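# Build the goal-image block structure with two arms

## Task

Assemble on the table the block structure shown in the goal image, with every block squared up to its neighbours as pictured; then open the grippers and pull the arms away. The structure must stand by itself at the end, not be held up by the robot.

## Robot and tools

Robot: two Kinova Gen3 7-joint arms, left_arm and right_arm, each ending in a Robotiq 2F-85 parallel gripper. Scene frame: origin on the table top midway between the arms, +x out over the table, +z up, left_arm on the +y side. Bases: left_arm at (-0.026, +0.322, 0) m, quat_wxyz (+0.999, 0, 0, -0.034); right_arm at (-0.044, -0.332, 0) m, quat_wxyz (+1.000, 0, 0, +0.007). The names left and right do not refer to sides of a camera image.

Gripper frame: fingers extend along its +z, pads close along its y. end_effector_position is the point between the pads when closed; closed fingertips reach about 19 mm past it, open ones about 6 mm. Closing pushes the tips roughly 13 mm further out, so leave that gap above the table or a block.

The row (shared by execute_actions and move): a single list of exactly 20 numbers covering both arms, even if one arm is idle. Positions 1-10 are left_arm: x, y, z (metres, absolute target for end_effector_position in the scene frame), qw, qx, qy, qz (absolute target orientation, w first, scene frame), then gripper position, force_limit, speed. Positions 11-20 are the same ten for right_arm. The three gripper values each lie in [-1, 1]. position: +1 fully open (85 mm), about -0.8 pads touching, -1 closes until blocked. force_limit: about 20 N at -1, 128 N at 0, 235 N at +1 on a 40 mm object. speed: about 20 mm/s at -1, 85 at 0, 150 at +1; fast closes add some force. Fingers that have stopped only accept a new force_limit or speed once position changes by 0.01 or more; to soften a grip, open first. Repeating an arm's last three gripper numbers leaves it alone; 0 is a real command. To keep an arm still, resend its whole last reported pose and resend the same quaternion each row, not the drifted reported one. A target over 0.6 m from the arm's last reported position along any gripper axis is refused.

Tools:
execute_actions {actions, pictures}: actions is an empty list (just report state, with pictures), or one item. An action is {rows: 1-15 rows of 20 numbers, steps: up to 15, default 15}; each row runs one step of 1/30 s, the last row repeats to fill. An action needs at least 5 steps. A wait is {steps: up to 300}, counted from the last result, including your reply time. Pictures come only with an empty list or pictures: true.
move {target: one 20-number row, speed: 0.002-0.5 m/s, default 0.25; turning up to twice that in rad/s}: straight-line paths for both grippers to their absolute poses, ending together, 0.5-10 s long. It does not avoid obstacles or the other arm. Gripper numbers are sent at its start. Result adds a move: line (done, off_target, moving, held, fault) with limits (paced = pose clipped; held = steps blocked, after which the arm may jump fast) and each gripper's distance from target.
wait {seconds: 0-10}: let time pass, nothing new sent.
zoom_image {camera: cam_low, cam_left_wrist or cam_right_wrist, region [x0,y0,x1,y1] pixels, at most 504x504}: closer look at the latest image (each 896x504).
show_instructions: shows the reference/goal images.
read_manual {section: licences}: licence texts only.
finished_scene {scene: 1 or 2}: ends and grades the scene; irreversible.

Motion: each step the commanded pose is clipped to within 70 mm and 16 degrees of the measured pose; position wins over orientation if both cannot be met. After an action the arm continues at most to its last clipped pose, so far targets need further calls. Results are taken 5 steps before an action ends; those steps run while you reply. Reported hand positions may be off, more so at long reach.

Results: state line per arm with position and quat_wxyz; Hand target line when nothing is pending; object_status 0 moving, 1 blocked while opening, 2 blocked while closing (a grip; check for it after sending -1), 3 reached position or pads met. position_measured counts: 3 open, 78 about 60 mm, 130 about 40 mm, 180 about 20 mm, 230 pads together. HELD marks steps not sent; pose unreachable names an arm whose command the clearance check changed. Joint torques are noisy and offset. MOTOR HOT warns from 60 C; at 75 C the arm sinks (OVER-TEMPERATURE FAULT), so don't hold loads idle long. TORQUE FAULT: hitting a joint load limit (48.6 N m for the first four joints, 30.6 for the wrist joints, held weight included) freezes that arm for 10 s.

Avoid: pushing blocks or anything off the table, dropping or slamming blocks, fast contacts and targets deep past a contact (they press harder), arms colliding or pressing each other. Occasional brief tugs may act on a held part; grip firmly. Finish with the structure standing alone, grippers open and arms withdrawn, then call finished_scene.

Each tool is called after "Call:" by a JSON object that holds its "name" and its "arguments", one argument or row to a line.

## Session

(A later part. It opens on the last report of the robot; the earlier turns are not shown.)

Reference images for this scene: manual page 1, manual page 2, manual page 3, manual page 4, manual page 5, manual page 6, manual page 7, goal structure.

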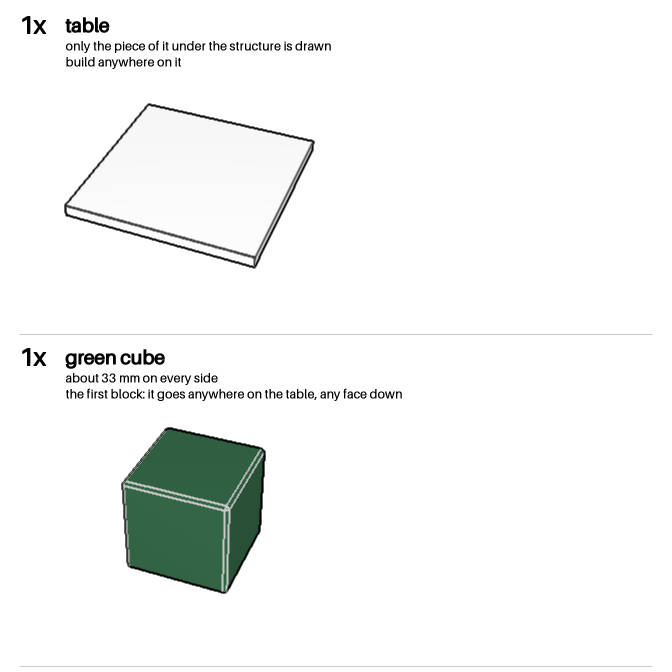

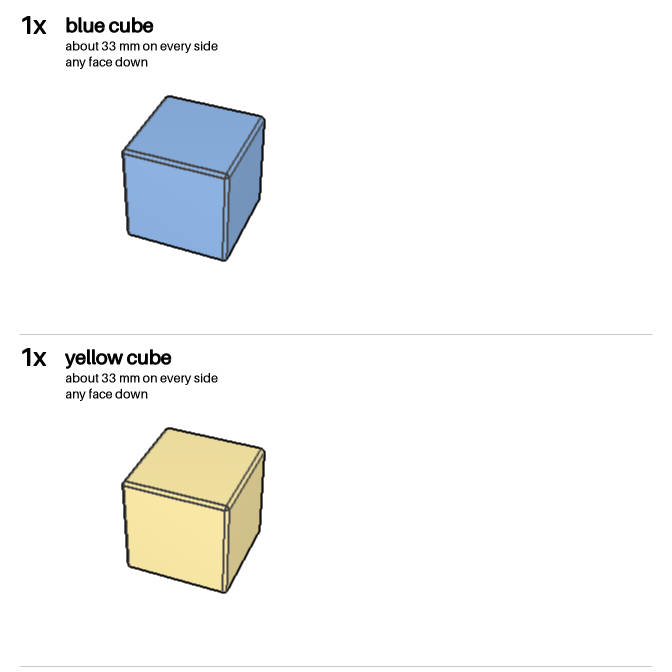

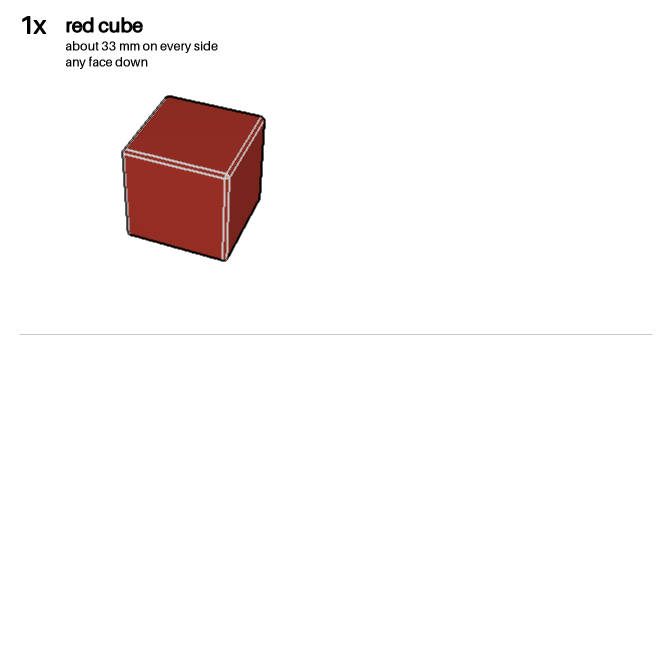

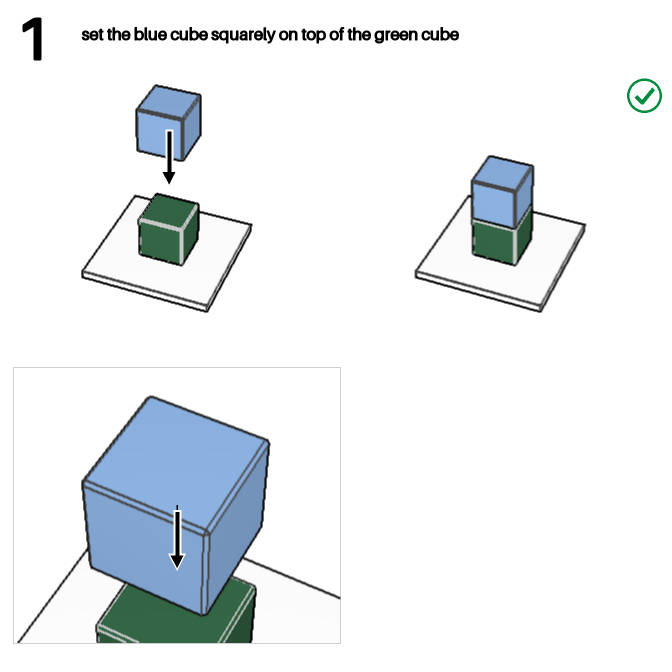

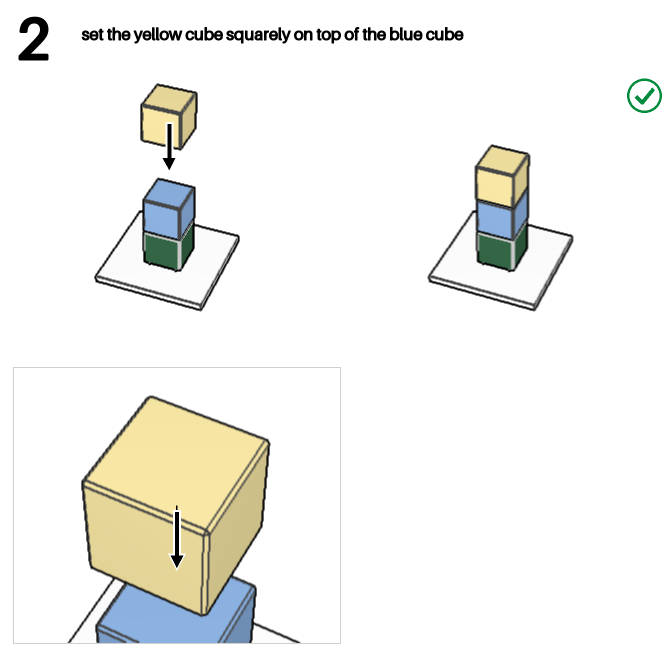

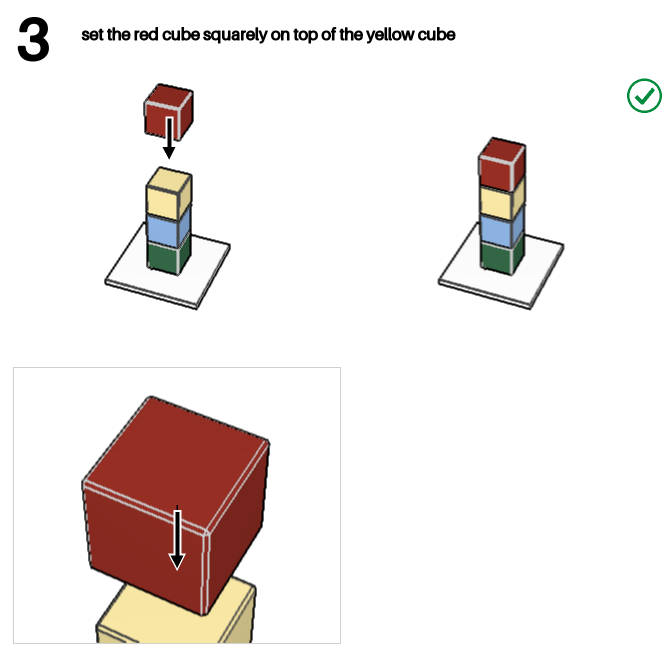

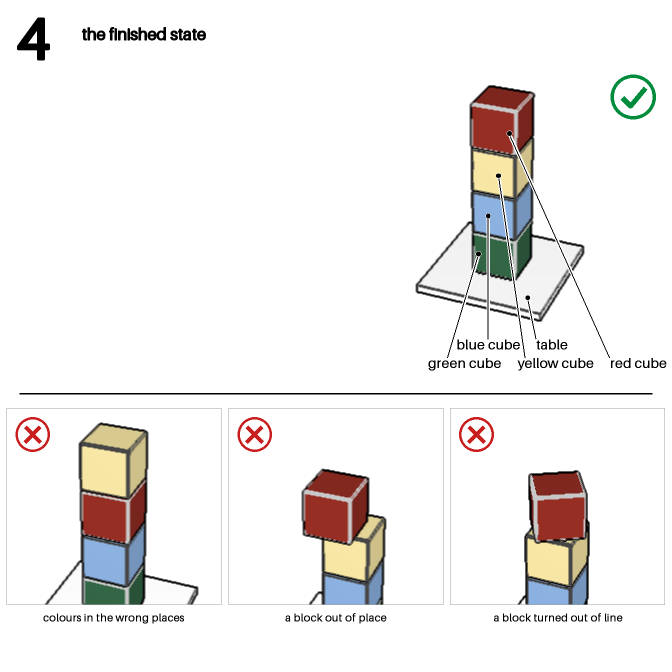

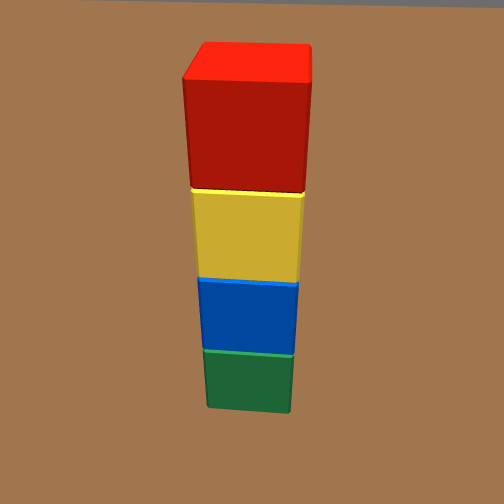

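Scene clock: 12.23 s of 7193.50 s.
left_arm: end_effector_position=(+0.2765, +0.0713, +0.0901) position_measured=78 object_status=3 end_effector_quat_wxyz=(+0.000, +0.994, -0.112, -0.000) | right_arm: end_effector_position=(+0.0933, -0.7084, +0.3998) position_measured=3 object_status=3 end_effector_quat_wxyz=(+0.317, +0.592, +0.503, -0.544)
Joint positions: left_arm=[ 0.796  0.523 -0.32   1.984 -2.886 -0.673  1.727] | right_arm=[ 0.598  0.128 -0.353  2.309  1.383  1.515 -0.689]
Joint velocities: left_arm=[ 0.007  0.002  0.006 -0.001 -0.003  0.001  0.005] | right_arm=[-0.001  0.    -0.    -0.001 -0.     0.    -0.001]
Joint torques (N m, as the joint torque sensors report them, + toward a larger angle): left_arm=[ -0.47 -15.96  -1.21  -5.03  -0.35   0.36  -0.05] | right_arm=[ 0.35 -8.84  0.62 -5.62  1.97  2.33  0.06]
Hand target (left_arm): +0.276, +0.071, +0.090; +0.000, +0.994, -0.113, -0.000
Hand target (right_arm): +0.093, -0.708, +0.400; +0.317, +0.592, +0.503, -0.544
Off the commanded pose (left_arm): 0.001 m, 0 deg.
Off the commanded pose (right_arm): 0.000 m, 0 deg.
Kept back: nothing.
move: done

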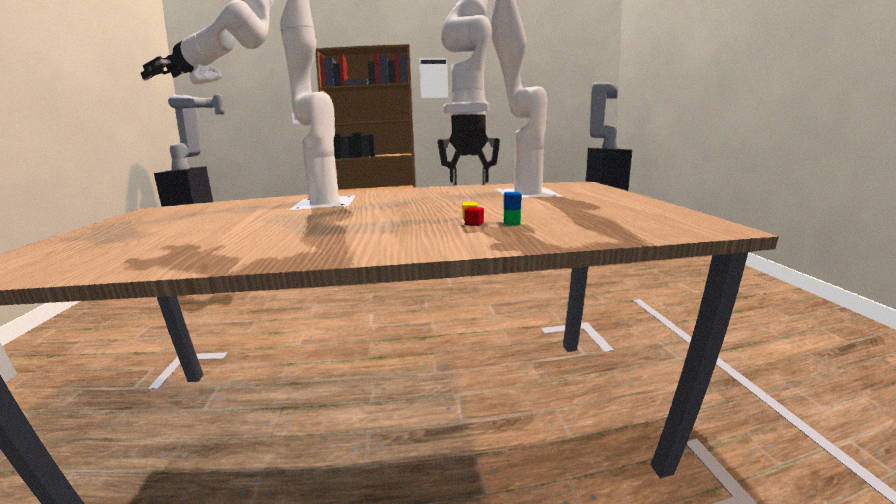

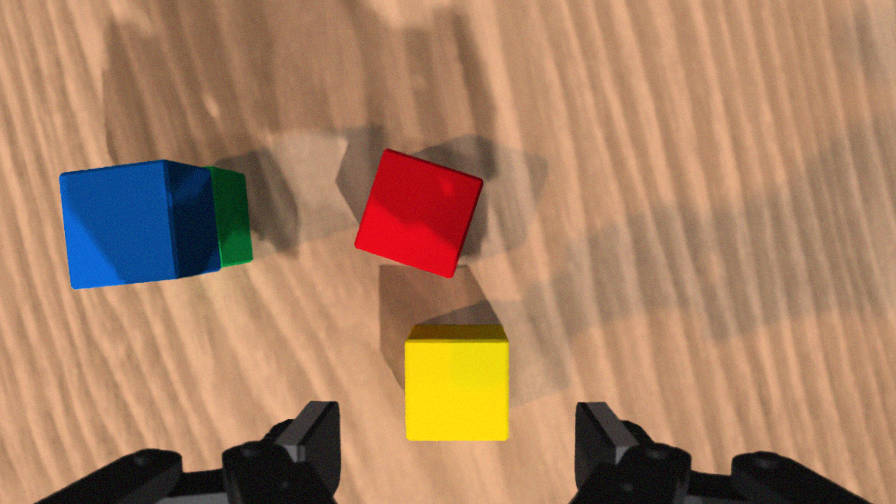

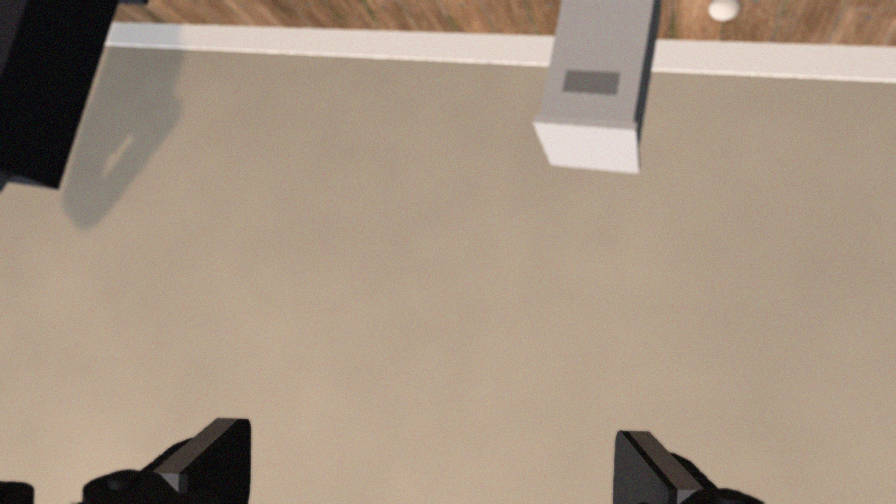

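Call:
{"name": "move", "arguments": {
  "target": [0.2768,0.0712,0.022,0,0.994,-0.113,0,0.4,-0.5,0,0.0933,-0.7084,0.3998,0.317,0.592,0.503,-0.544,1,0,0],
  "speed": 0.15
}}

Call:
{"name": "move", "arguments": {
  "target": [0.2768,0.0712,0.022,0,0.994,-0.113,0,-1,-0.5,0,0.0933,-0.7084,0.3998,0.317,0.592,0.503,-0.544,1,0,0]
}}

Call:
{"name": "move", "arguments": {
  "target": [0.2768,0.0712,0.12,0,0.998,-0.065,0,-1,-0.5,0,0.0933,-0.7084,0.3998,0.317,0.592,0.503,-0.544,1,0,0]
}}

Call:
{"name": "move", "arguments": {
  "target": [0.3507,0.1504,0.11,0,0.998,-0.065,0,-1,-0.5,0,0.0933,-0.7084,0.3998,0.317,0.592,0.503,-0.544,1,0,0]
}}

Call:
{"name": "move", "arguments": {
  "target": [0.3507,0.1504,0.088,0,0.998,-0.065,0,-1,-0.5,0,0.0933,-0.7084,0.3998,0.317,0.592,0.503,-0.544,1,0,0],
  "speed": 0.02
}}

Call:
{"name": "move", "arguments": {
  "target": [0.3507,0.1504,0.088,0,0.998,-0.065,0,0.4,-0.5,0,0.0933,-0.7084,0.3998,0.317,0.592,0.503,-0.544,1,0,0]
}}

Call:
{"name": "move", "arguments": {
  "target": [0.3507,0.1504,0.14,0,0.998,-0.065,0,0.4,-0.5,0,0.0933,-0.7084,0.3998,0.317,0.592,0.503,-0.544,1,0,0]
}}

Call:
{"name": "move", "arguments": {
  "target": [0.335,0.071,0.14,0,0.866,0.5,0,0.4,-0.5,0,0.0933,-0.7084,0.3998,0.317,0.592,0.503,-0.544,1,0,0],
  "speed": 0.4
}}

Call:
{"name": "move", "arguments": {
  "target": [0.335,0.071,0.09,0,0.866,0.5,0,0.4,-0.5,0,0.0933,-0.7084,0.3998,0.317,0.592,0.503,-0.544,1,0,0]
}}

Scene clock: 13.93 s of 7193.50 s.
left_arm: end_effector_position=(+0.2770, +0.0710, +0.0225) position_measured=78 object_status=3 end_effector_quat_wxyz=(-0.000, +0.994, -0.113, +0.001) | right_arm: end_effector_position=(+0.0933, -0.7084, +0.3998) position_measured=3 object_status=3 end_effector_quat_wxyz=(+0.317, +0.592, +0.503, -0.544)
Joint positions: left_arm=[ 0.74   0.669 -0.248  2.032 -2.805 -0.477  1.655] | right_arm=[ 0.598  0.128 -0.353  2.309  1.383  1.515 -0.689]
Joint velocities: left_arm=[-0.005  0.007 -0.002  0.001  0.002 -0.    -0.001] | right_arm=[ 0.001 -0.     0.     0.    -0.002  0.     0.   ]
Joint torques (N m, as the joint torque sensors report them, + toward a larger angle): left_arm=[ -0.43 -17.31  -1.37  -3.6   -0.48   0.33  -0.03] | right_arm=[ 0.32 -8.63  0.62 -5.54  2.02  2.19 -0.05]
Hand target (left_arm): +0.277, +0.071, +0.022; -0.000, +0.994, -0.113, +0.000
Hand target (right_arm): +0.093, -0.708, +0.400; +0.317, +0.592, +0.503, -0.544
Off the commanded pose (left_arm): 0.001 m, 0 deg.
Off the commanded pose (right_arm): 0.000 m, 0 deg.
Kept back: nothing.
move: done

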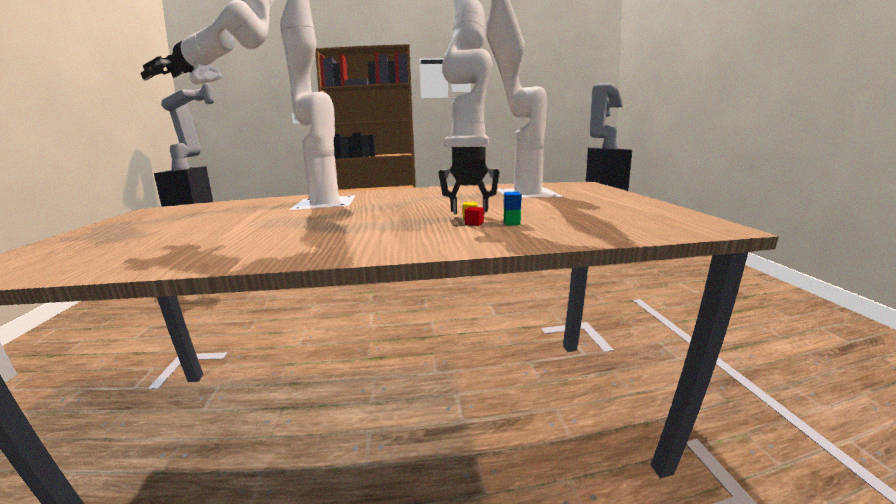

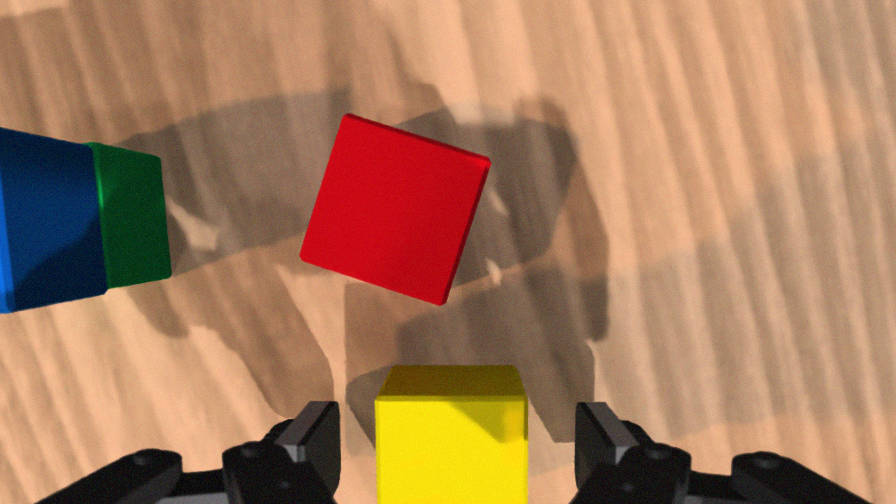

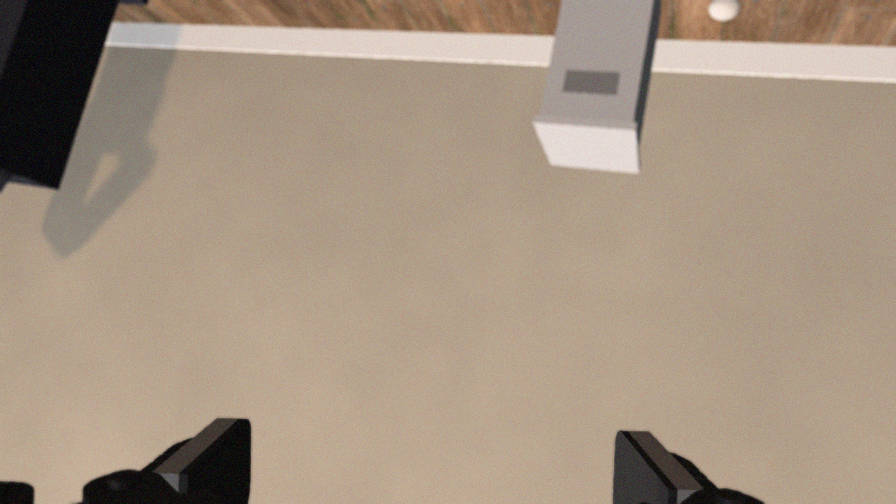

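Scene clock: 14.63 s of 7193.50 s.
left_arm: end_effector_position=(+0.2770, +0.0711, +0.0223) position_measured=149 object_status=2 end_effector_quat_wxyz=(+0.000, +0.994, -0.113, +0.000) | right_arm: end_effector_position=(+0.0933, -0.7084, +0.3998) position_measured=3 object_status=3 end_effector_quat_wxyz=(+0.317, +0.592, +0.503, -0.544)
Joint positions: left_arm=[ 0.739  0.67  -0.247  2.032 -2.804 -0.477  1.654] | right_arm=[ 0.598  0.128 -0.353  2.309  1.383  1.515 -0.689]
Joint velocities: left_arm=[-0.     0.     0.    -0.     0.001 -0.    -0.   ] | right_arm=[ 0.    -0.     0.001 -0.001 -0.    -0.    -0.001]
Joint torques (N m, as the joint torque sensors report them, + toward a larger angle): left_arm=[ -0.56 -16.84  -0.99  -3.53  -0.26   0.34  -0.02] | right_arm=[ 0.26 -8.72  0.69 -5.56  2.    2.11 -0.06]
Hand target (left_arm): +0.277, +0.071, +0.022; -0.000, +0.994, -0.113, +0.000
Hand target (right_arm): +0.093, -0.708, +0.400; +0.317, +0.592, +0.503, -0.544
Off the commanded pose (left_arm): 0.000 m, 0 deg.
Off the commanded pose (right_arm): 0.000 m, 0 deg.
Kept back: nothing.
move: done

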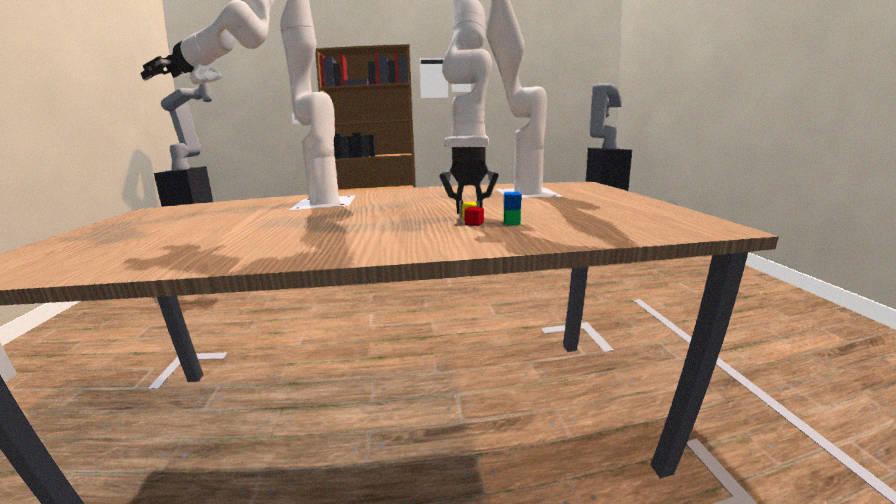

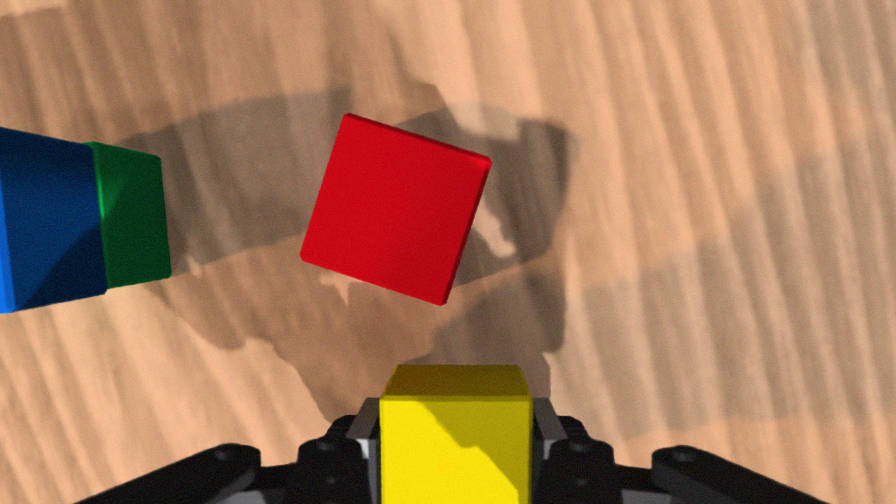

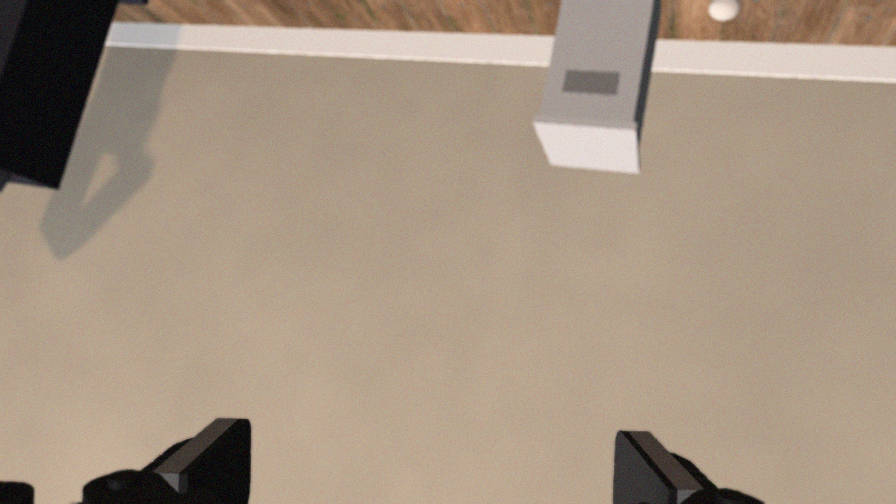

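Scene clock: 15.53 s of 7193.50 s.
left_arm: end_effector_position=(+0.2766, +0.0711, +0.1197) position_measured=149 object_status=2 end_effector_quat_wxyz=(+0.000, +0.998, -0.065, -0.000) | right_arm: end_effector_position=(+0.0933, -0.7084, +0.3998) position_measured=3 object_status=3 end_effector_quat_wxyz=(+0.317, +0.592, +0.503, -0.544)
Joint positions: left_arm=[ 0.831  0.469 -0.365  1.95  -2.904 -0.764  1.838] | right_arm=[ 0.598  0.128 -0.353  2.309  1.383  1.515 -0.689]
Joint velocities: left_arm=[ 0.002 -0.003  0.001  0.    -0.001  0.     0.   ] | right_arm=[ 0.001 -0.     0.001  0.001 -0.002  0.    -0.001]
Joint torques (N m, as the joint torque sensors report them, + toward a larger angle): left_arm=[ -0.52 -15.78  -1.26  -5.62  -0.39   0.33  -0.15] | right_arm=[ 0.47 -8.93  0.5  -5.63  1.9   2.2  -0.03]
Hand target (left_arm): +0.277, +0.071, +0.120; +0.001, +0.998, -0.065, -0.000
Hand target (right_arm): +0.093, -0.708, +0.400; +0.317, +0.592, +0.503, -0.544
Off the commanded pose (left_arm): 0.000 m, 0 deg.
Off the commanded pose (right_arm): 0.000 m, 0 deg.
Kept back: nothing.
move: done

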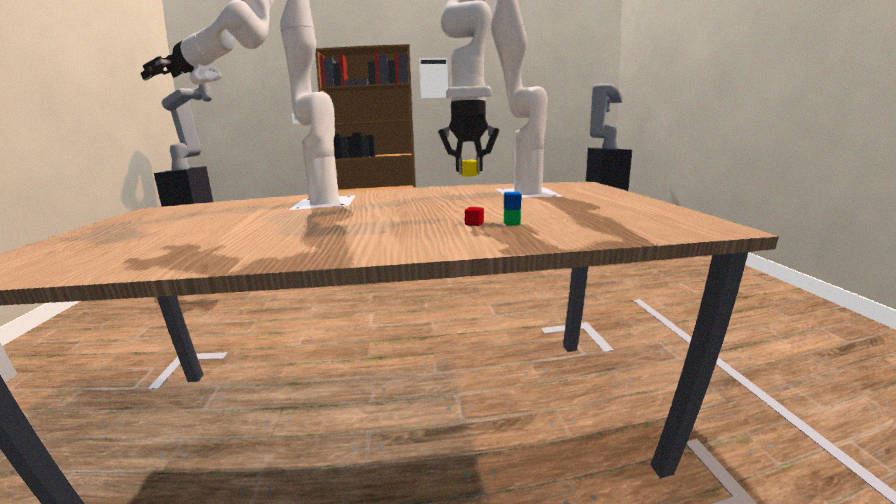

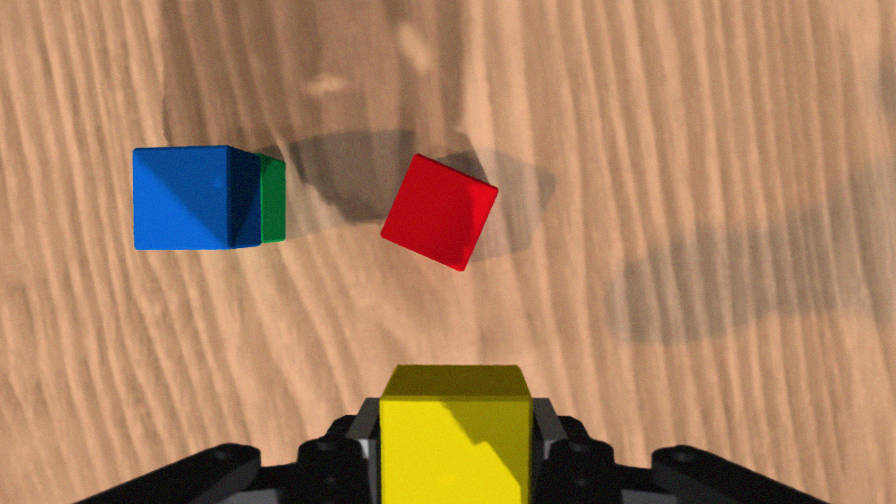

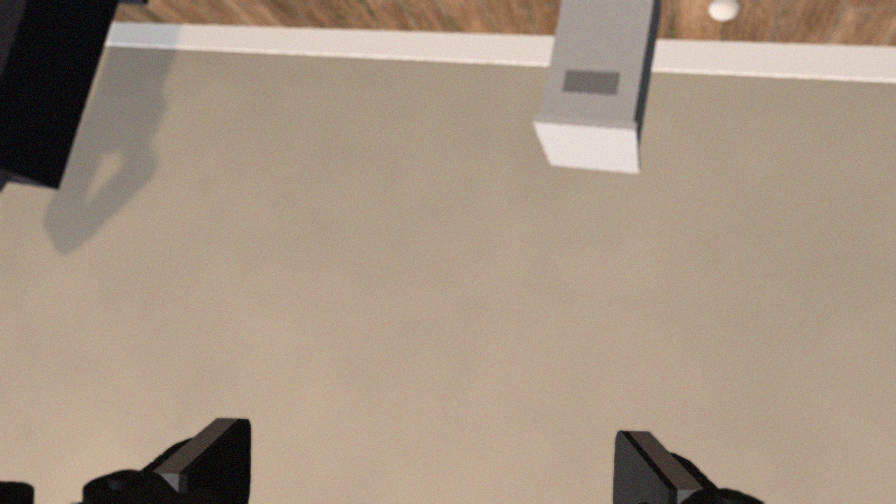

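Scene clock: 16.40 s of 7193.50 s.
left_arm: end_effector_position=(+0.3503, +0.1499, +0.1102) position_measured=149 object_status=2 end_effector_quat_wxyz=(+0.000, +0.998, -0.066, +0.000) | right_arm: end_effector_position=(+0.0933, -0.7084, +0.3998) position_measured=3 object_status=3 end_effector_quat_wxyz=(+0.317, +0.592, +0.503, -0.544)
Joint positions: left_arm=[ 0.566  0.523 -0.368  1.895 -2.881 -0.77   1.561] | right_arm=[ 0.598  0.128 -0.353  2.309  1.383  1.515 -0.689]
Joint velocities: left_arm=[-0.01   0.005 -0.008 -0.001  0.003 -0.001 -0.004] | right_arm=[-0.001 -0.    -0.    -0.    -0.001 -0.    -0.001]
Joint torques (N m, as the joint torque sensors report them, + toward a larger angle): left_arm=[ -0.61 -16.94  -1.4   -5.74  -0.26   0.54  -0.18] | right_arm=[ 0.25 -8.74  0.58 -5.62  2.05  2.17 -0.04]
Hand target (left_arm): +0.350, +0.150, +0.110; -0.000, +0.998, -0.065, +0.000
Hand target (right_arm): +0.093, -0.708, +0.400; +0.317, +0.592, +0.503, -0.544
Off the commanded pose (left_arm): 0.001 m, 0 deg.
Off the commanded pose (right_arm): 0.000 m, 0 deg.
Kept back: nothing.
move: done

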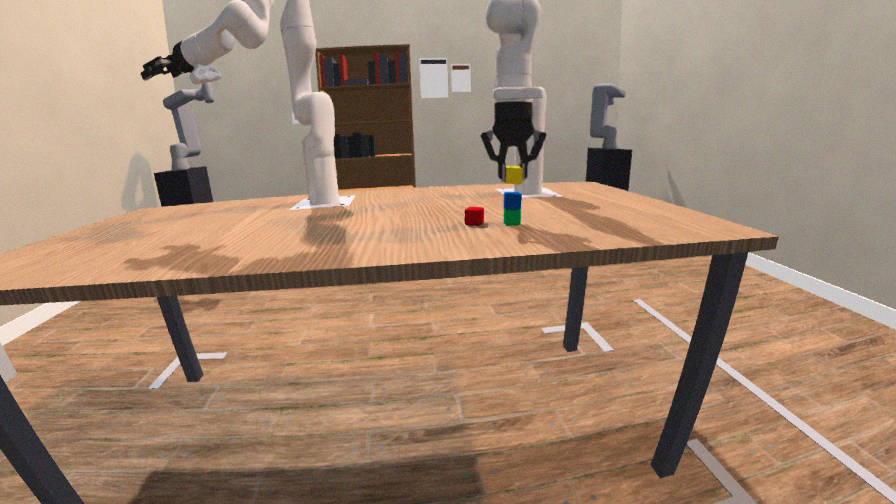

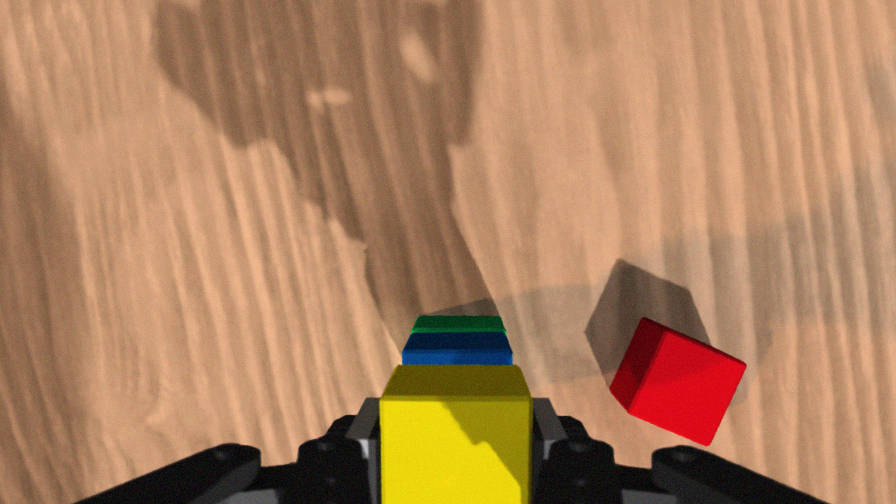

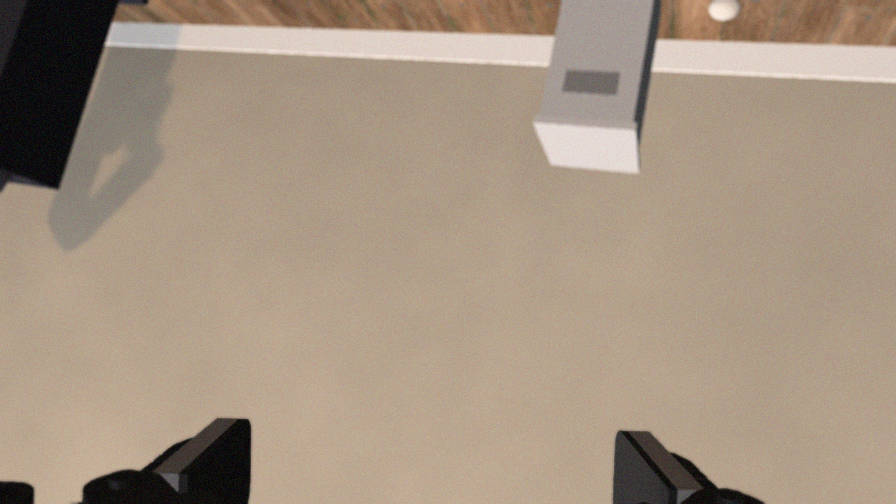

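Scene clock: 17.73 s of 7193.50 s.
left_arm: end_effector_position=(+0.3507, +0.1503, +0.0882) position_measured=149 object_status=2 end_effector_quat_wxyz=(+0.000, +0.998, -0.065, +0.000) | right_arm: end_effector_position=(+0.0933, -0.7084, +0.3998) position_measured=3 object_status=3 end_effector_quat_wxyz=(+0.317, +0.592, +0.503, -0.544)
Joint positions: left_arm=[ 0.55   0.564 -0.351  1.916 -2.856 -0.709  1.539] | right_arm=[ 0.598  0.128 -0.353  2.309  1.383  1.515 -0.689]
Joint velocities: left_arm=[-0.     0.    -0.001 -0.     0.    -0.     0.   ] | right_arm=[ 0.     0.     0.    -0.     0.001  0.    -0.001]
Joint torques (N m, as the joint torque sensors report them, + toward a larger angle): left_arm=[ -0.48 -16.73  -1.49  -5.08  -0.4    0.38   0.  ] | right_arm=[ 0.35 -8.94  0.41 -5.5   2.03  2.25 -0.08]
Hand target (left_arm): +0.351, +0.150, +0.088; -0.000, +0.998, -0.065, +0.000
Hand target (right_arm): +0.093, -0.708, +0.400; +0.317, +0.592, +0.503, -0.544
Off the commanded pose (left_arm): 0.000 m, 0 deg.
Off the commanded pose (right_arm): 0.000 m, 0 deg.
Kept back: nothing.
move: done

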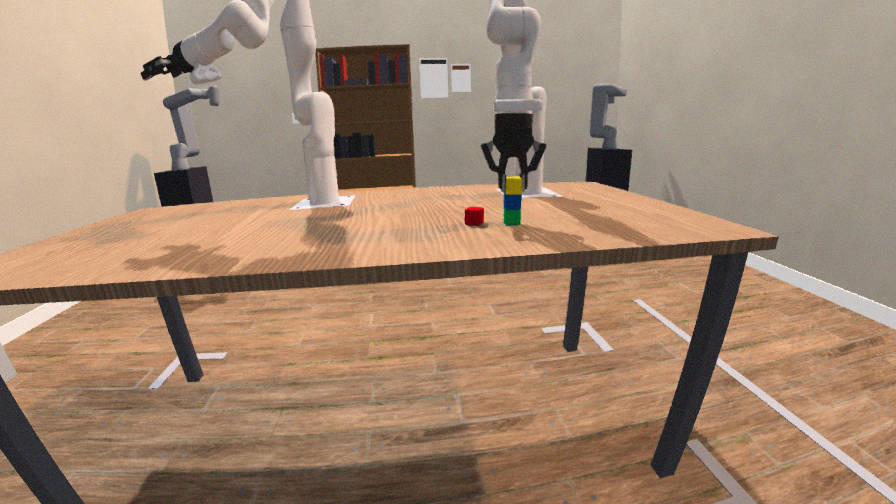

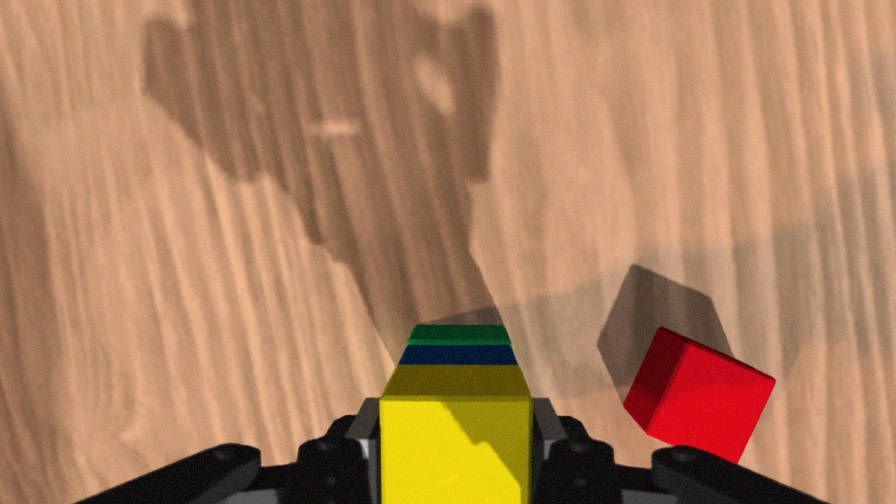

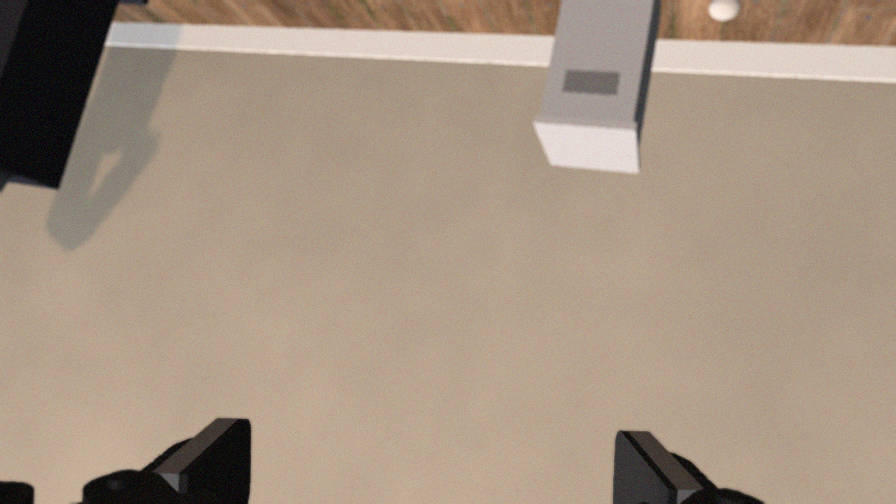

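Scene clock: 18.43 s of 7193.50 s.
left_arm: end_effector_position=(+0.3507, +0.1504, +0.0880) position_measured=78 object_status=0 end_effector_quat_wxyz=(-0.000, +0.998, -0.065, +0.000) | right_arm: end_effector_position=(+0.0933, -0.7084, +0.3998) position_measured=3 object_status=3 end_effector_quat_wxyz=(+0.317, +0.592, +0.503, -0.544)
Joint positions: left_arm=[ 0.55   0.565 -0.35   1.916 -2.856 -0.709  1.539] | right_arm=[ 0.598  0.128 -0.353  2.309  1.383  1.515 -0.689]
Joint velocities: left_arm=[-0.     0.     0.001  0.    -0.    -0.     0.   ] | right_arm=[ 0.001  0.    -0.     0.    -0.    -0.001 -0.   ]
Joint torques (N m, as the joint torque sensors report them, + toward a larger angle): left_arm=[ -0.46 -16.96  -1.46  -5.24  -0.47   0.33  -0.03] | right_arm=[ 0.41 -8.63  0.38 -5.43  2.07  2.25 -0.05]
Hand target (left_arm): +0.351, +0.150, +0.088; -0.000, +0.998, -0.065, +0.000
Hand target (right_arm): +0.093, -0.708, +0.400; +0.317, +0.592, +0.503, -0.544
Off the commanded pose (left_arm): 0.000 m, 0 deg.
Off the commanded pose (right_arm): 0.000 m, 0 deg.
Kept back: nothing.
move: done

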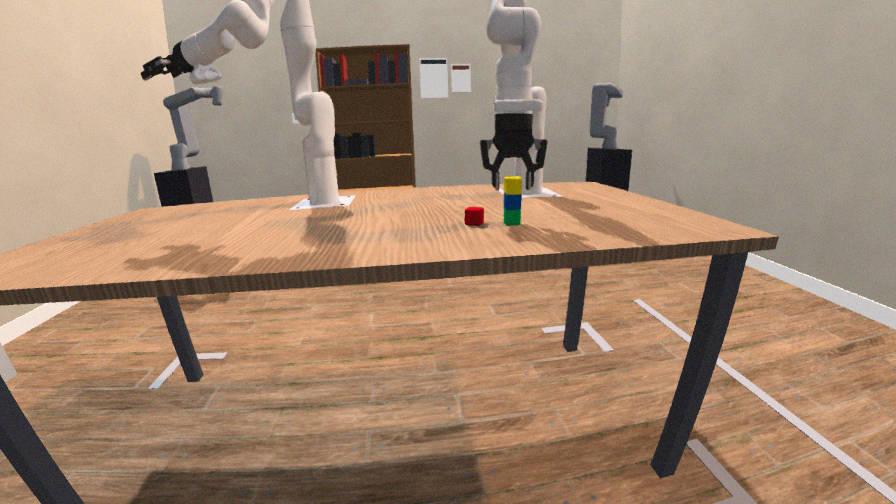

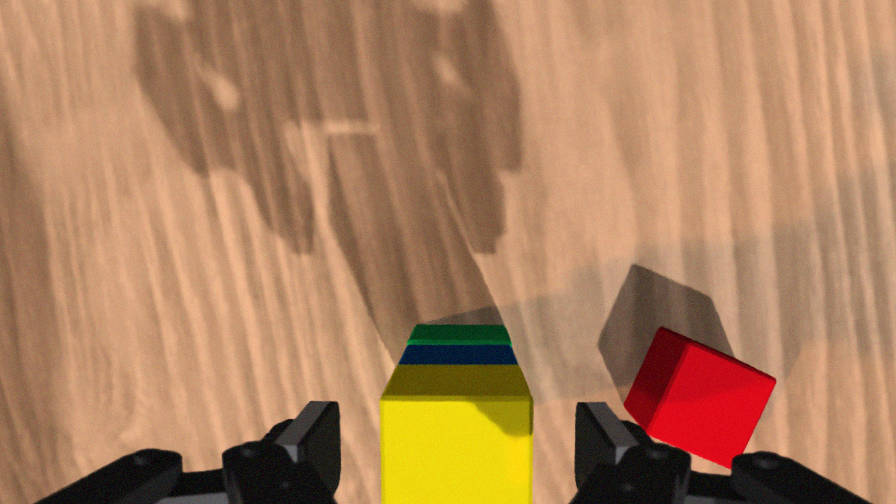

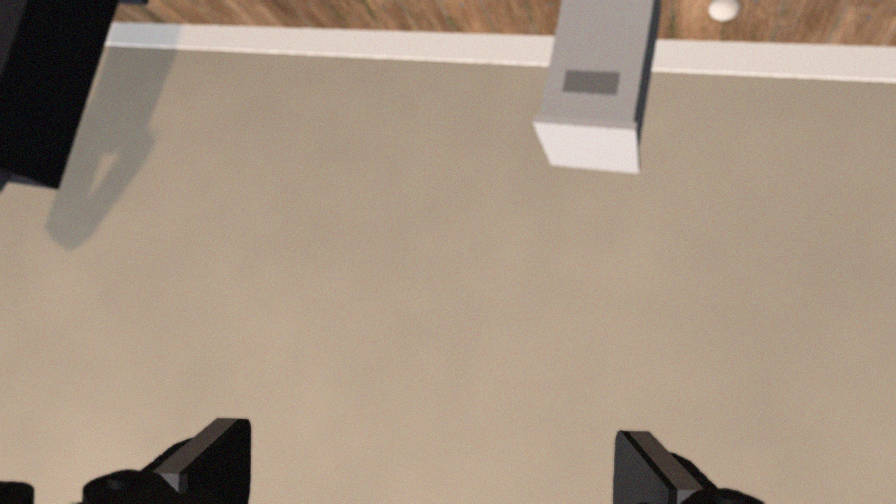

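Scene clock: 19.17 s of 7193.50 s.
left_arm: end_effector_position=(+0.3506, +0.1504, +0.1397) position_measured=78 object_status=3 end_effector_quat_wxyz=(+0.000, +0.998, -0.065, -0.000) | right_arm: end_effector_position=(+0.0933, -0.7084, +0.3998) position_measured=3 object_status=3 end_effector_quat_wxyz=(+0.317, +0.592, +0.503, -0.544)
Joint positions: left_arm=[ 0.579  0.473 -0.386  1.857 -2.912 -0.856  1.588] | right_arm=[ 0.598  0.128 -0.353  2.309  1.383  1.515 -0.689]
Joint velocities: left_arm=[ 0.002 -0.006  0.    -0.001 -0.001  0.     0.001] | right_arm=[-0.002  0.     0.    -0.     0.001 -0.001 -0.001]
Joint torques (N m, as the joint torque sensors report them, + toward a larger angle): left_arm=[ -0.68 -16.33  -1.34  -6.02  -0.39   0.34   0.03] | right_arm=[ 0.23 -8.84  0.59 -5.37  2.05  2.15 -0.06]
Hand target (left_arm): +0.351, +0.150, +0.140; +0.000, +0.998, -0.065, -0.000
Hand target (right_arm): +0.093, -0.708, +0.400; +0.317, +0.592, +0.503, -0.544
Off the commanded pose (left_arm): 0.000 m, 0 deg.
Off the commanded pose (right_arm): 0.000 m, 0 deg.
Kept back: nothing.
move: done

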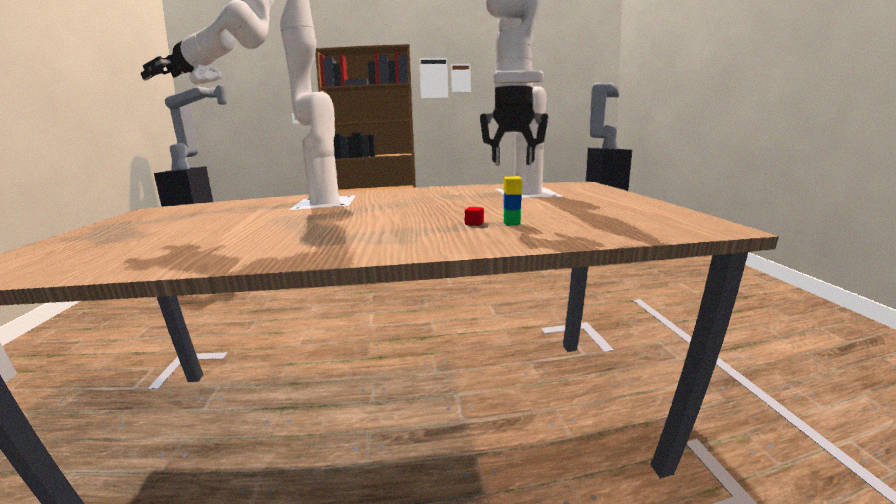

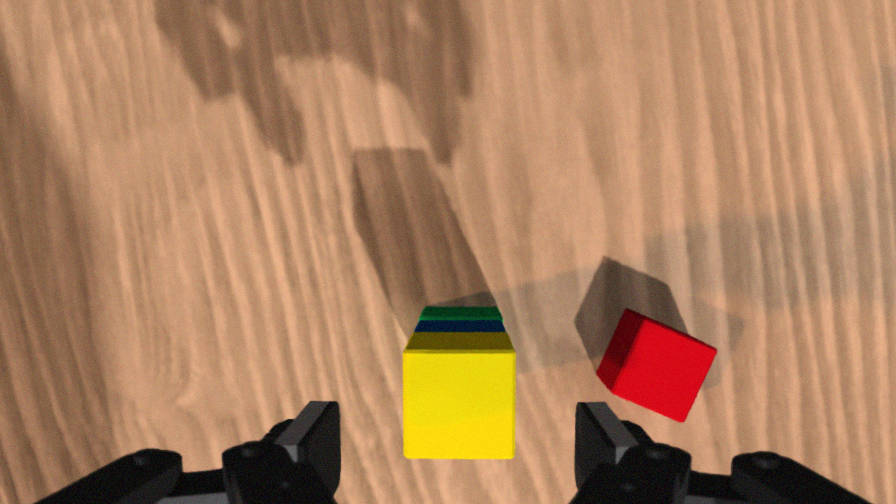

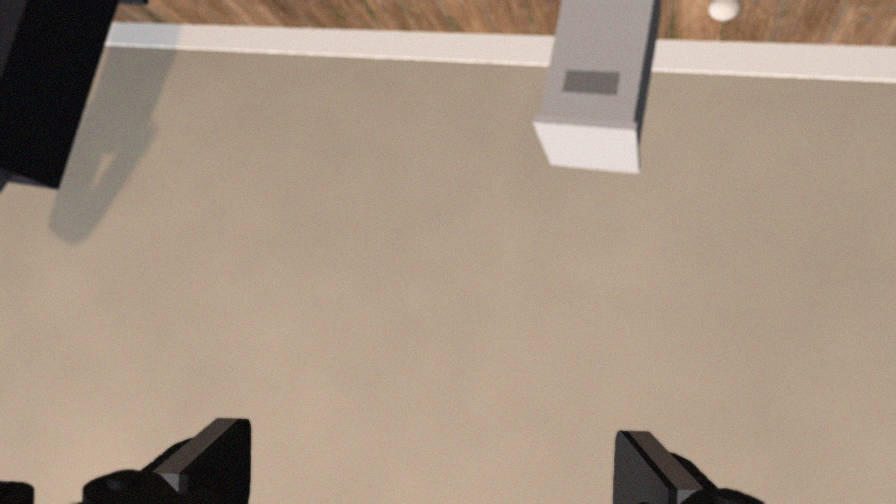

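Scene clock: 21.03 s of 7193.50 s.
left_arm: end_effector_position=(+0.3356, +0.0713, +0.1402) position_measured=78 object_status=3 end_effector_quat_wxyz=(+0.000, +0.866, +0.500, -0.000) | right_arm: end_effector_position=(+0.0933, -0.7084, +0.3998) position_measured=3 object_status=3 end_effector_quat_wxyz=(+0.317, +0.592, +0.503, -0.544)
Joint positions: left_arm=[ 0.935  0.575 -0.67   1.763 -2.714 -0.953  2.777] | right_arm=[ 0.598  0.128 -0.353  2.309  1.383  1.515 -0.689]
Joint velocities: left_arm=[ 0.006  0.004  0.006 -0.001 -0.003  0.001  0.004] | right_arm=[-0. -0. -0.  0. -0.  0. -0.]
Joint torques (N m, as the joint torque sensors report them, + toward a larger angle): left_arm=[ -0.7  -17.14  -2.7   -6.1   -0.46   0.13  -0.05] | right_arm=[ 0.44 -8.64  0.56 -5.47  1.98  2.16 -0.08]
Hand target (left_arm): +0.335, +0.071, +0.140; +0.000, +0.866, +0.500, -0.000
Hand target (right_arm): +0.093, -0.708, +0.400; +0.317, +0.592, +0.503, -0.544
Off the commanded pose (left_arm): 0.001 m, 0 deg.
Off the commanded pose (right_arm): 0.000 m, 0 deg.
Kept back: nothing.
move: done

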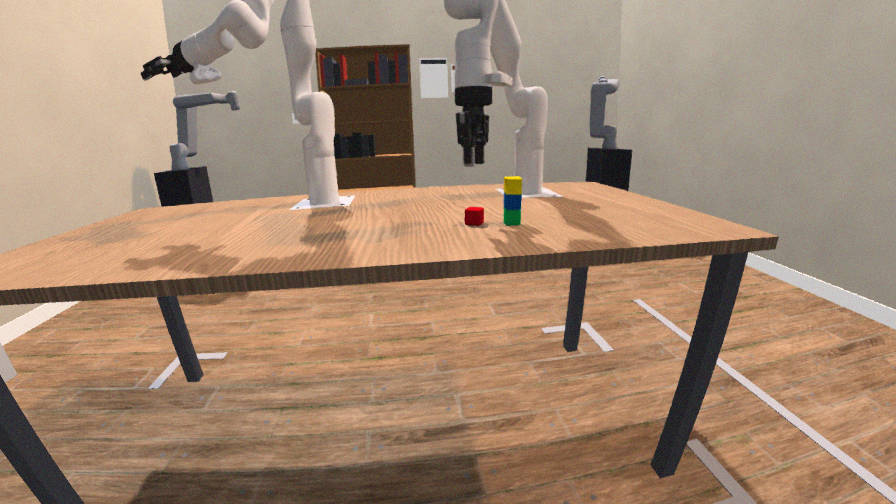

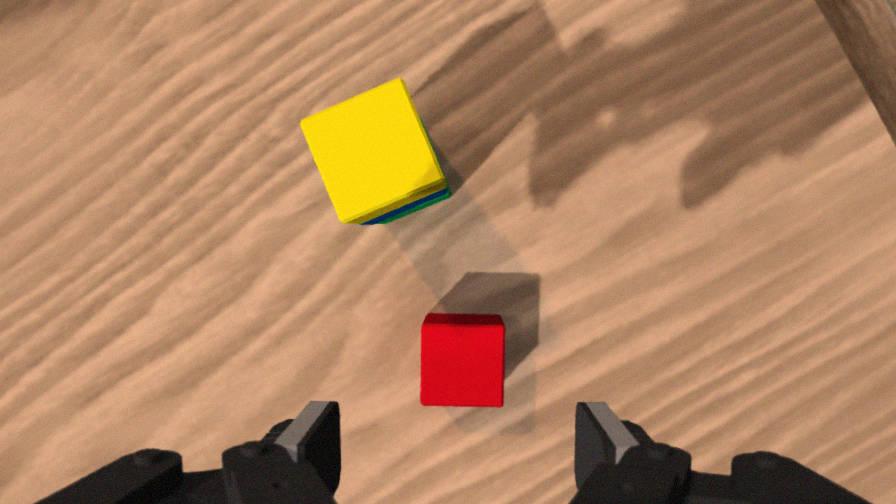

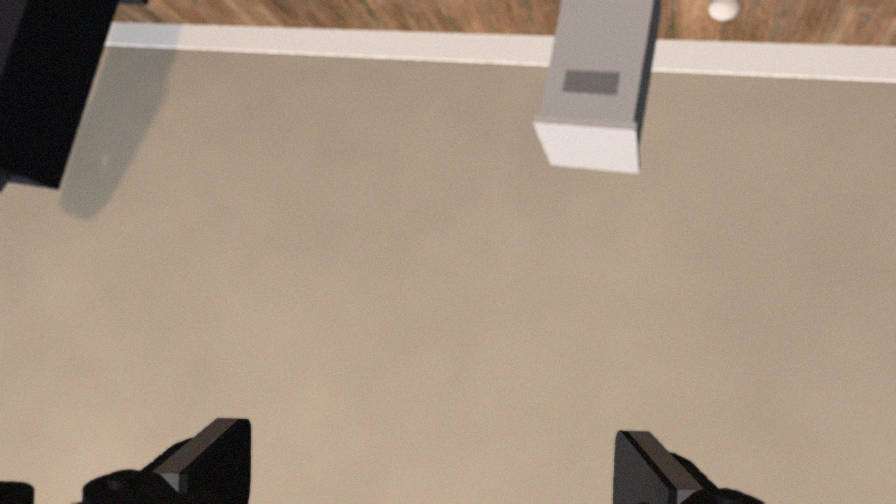

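Scene clock: 21.77 s of 7193.50 s.
left_arm: end_effector_position=(+0.3350, +0.0709, +0.0903) position_measured=78 object_status=3 end_effector_quat_wxyz=(+0.000, +0.866, +0.500, +0.000) | right_arm: end_effector_position=(+0.0933, -0.7084, +0.3998) position_measured=3 object_status=3 end_effector_quat_wxyz=(+0.317, +0.592, +0.503, -0.544)
Joint positions: left_arm=[ 0.901  0.655 -0.62   1.82  -2.641 -0.828  2.717] | right_arm=[ 0.598  0.128 -0.353  2.309  1.383  1.515 -0.689]
Joint velocities: left_arm=[-0.004  0.004  0.    -0.     0.    -0.    -0.001] | right_arm=[-0.001  0.     0.     0.    -0.     0.    -0.001]
Joint torques (N m, as the joint torque sensors report them, + toward a larger angle): left_arm=[ -0.3  -17.8   -2.85  -5.37  -0.42   0.32  -0.01] | right_arm=[ 0.34 -8.85  0.68 -5.57  2.04  2.23 -0.11]
Hand target (left_arm): +0.335, +0.071, +0.090; -0.000, +0.866, +0.500, +0.000
Hand target (right_arm): +0.093, -0.708, +0.400; +0.317, +0.592, +0.503, -0.544
Off the commanded pose (left_arm): 0.000 m, 0 deg.
Off the commanded pose (right_arm): 0.000 m, 0 deg.
Kept back: nothing.
move: done

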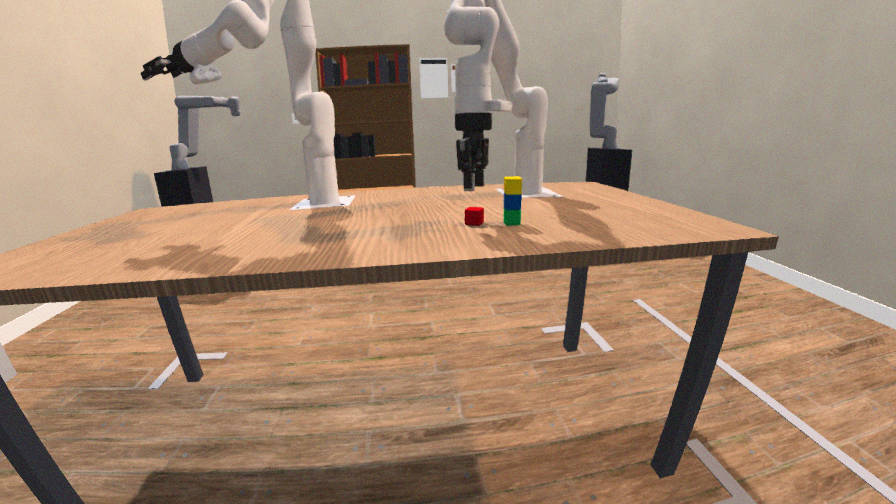

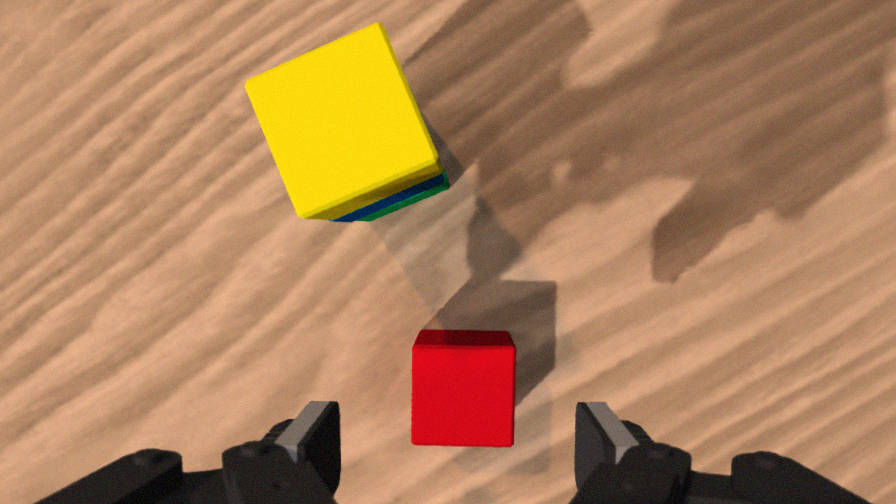

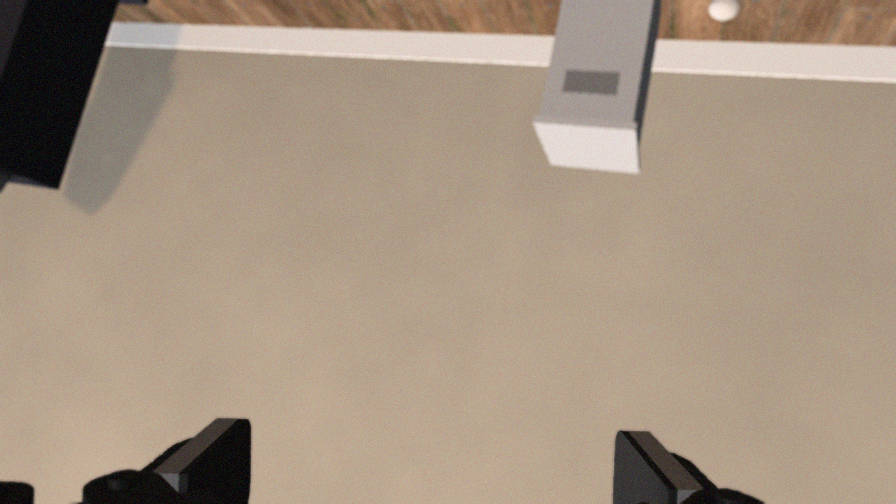

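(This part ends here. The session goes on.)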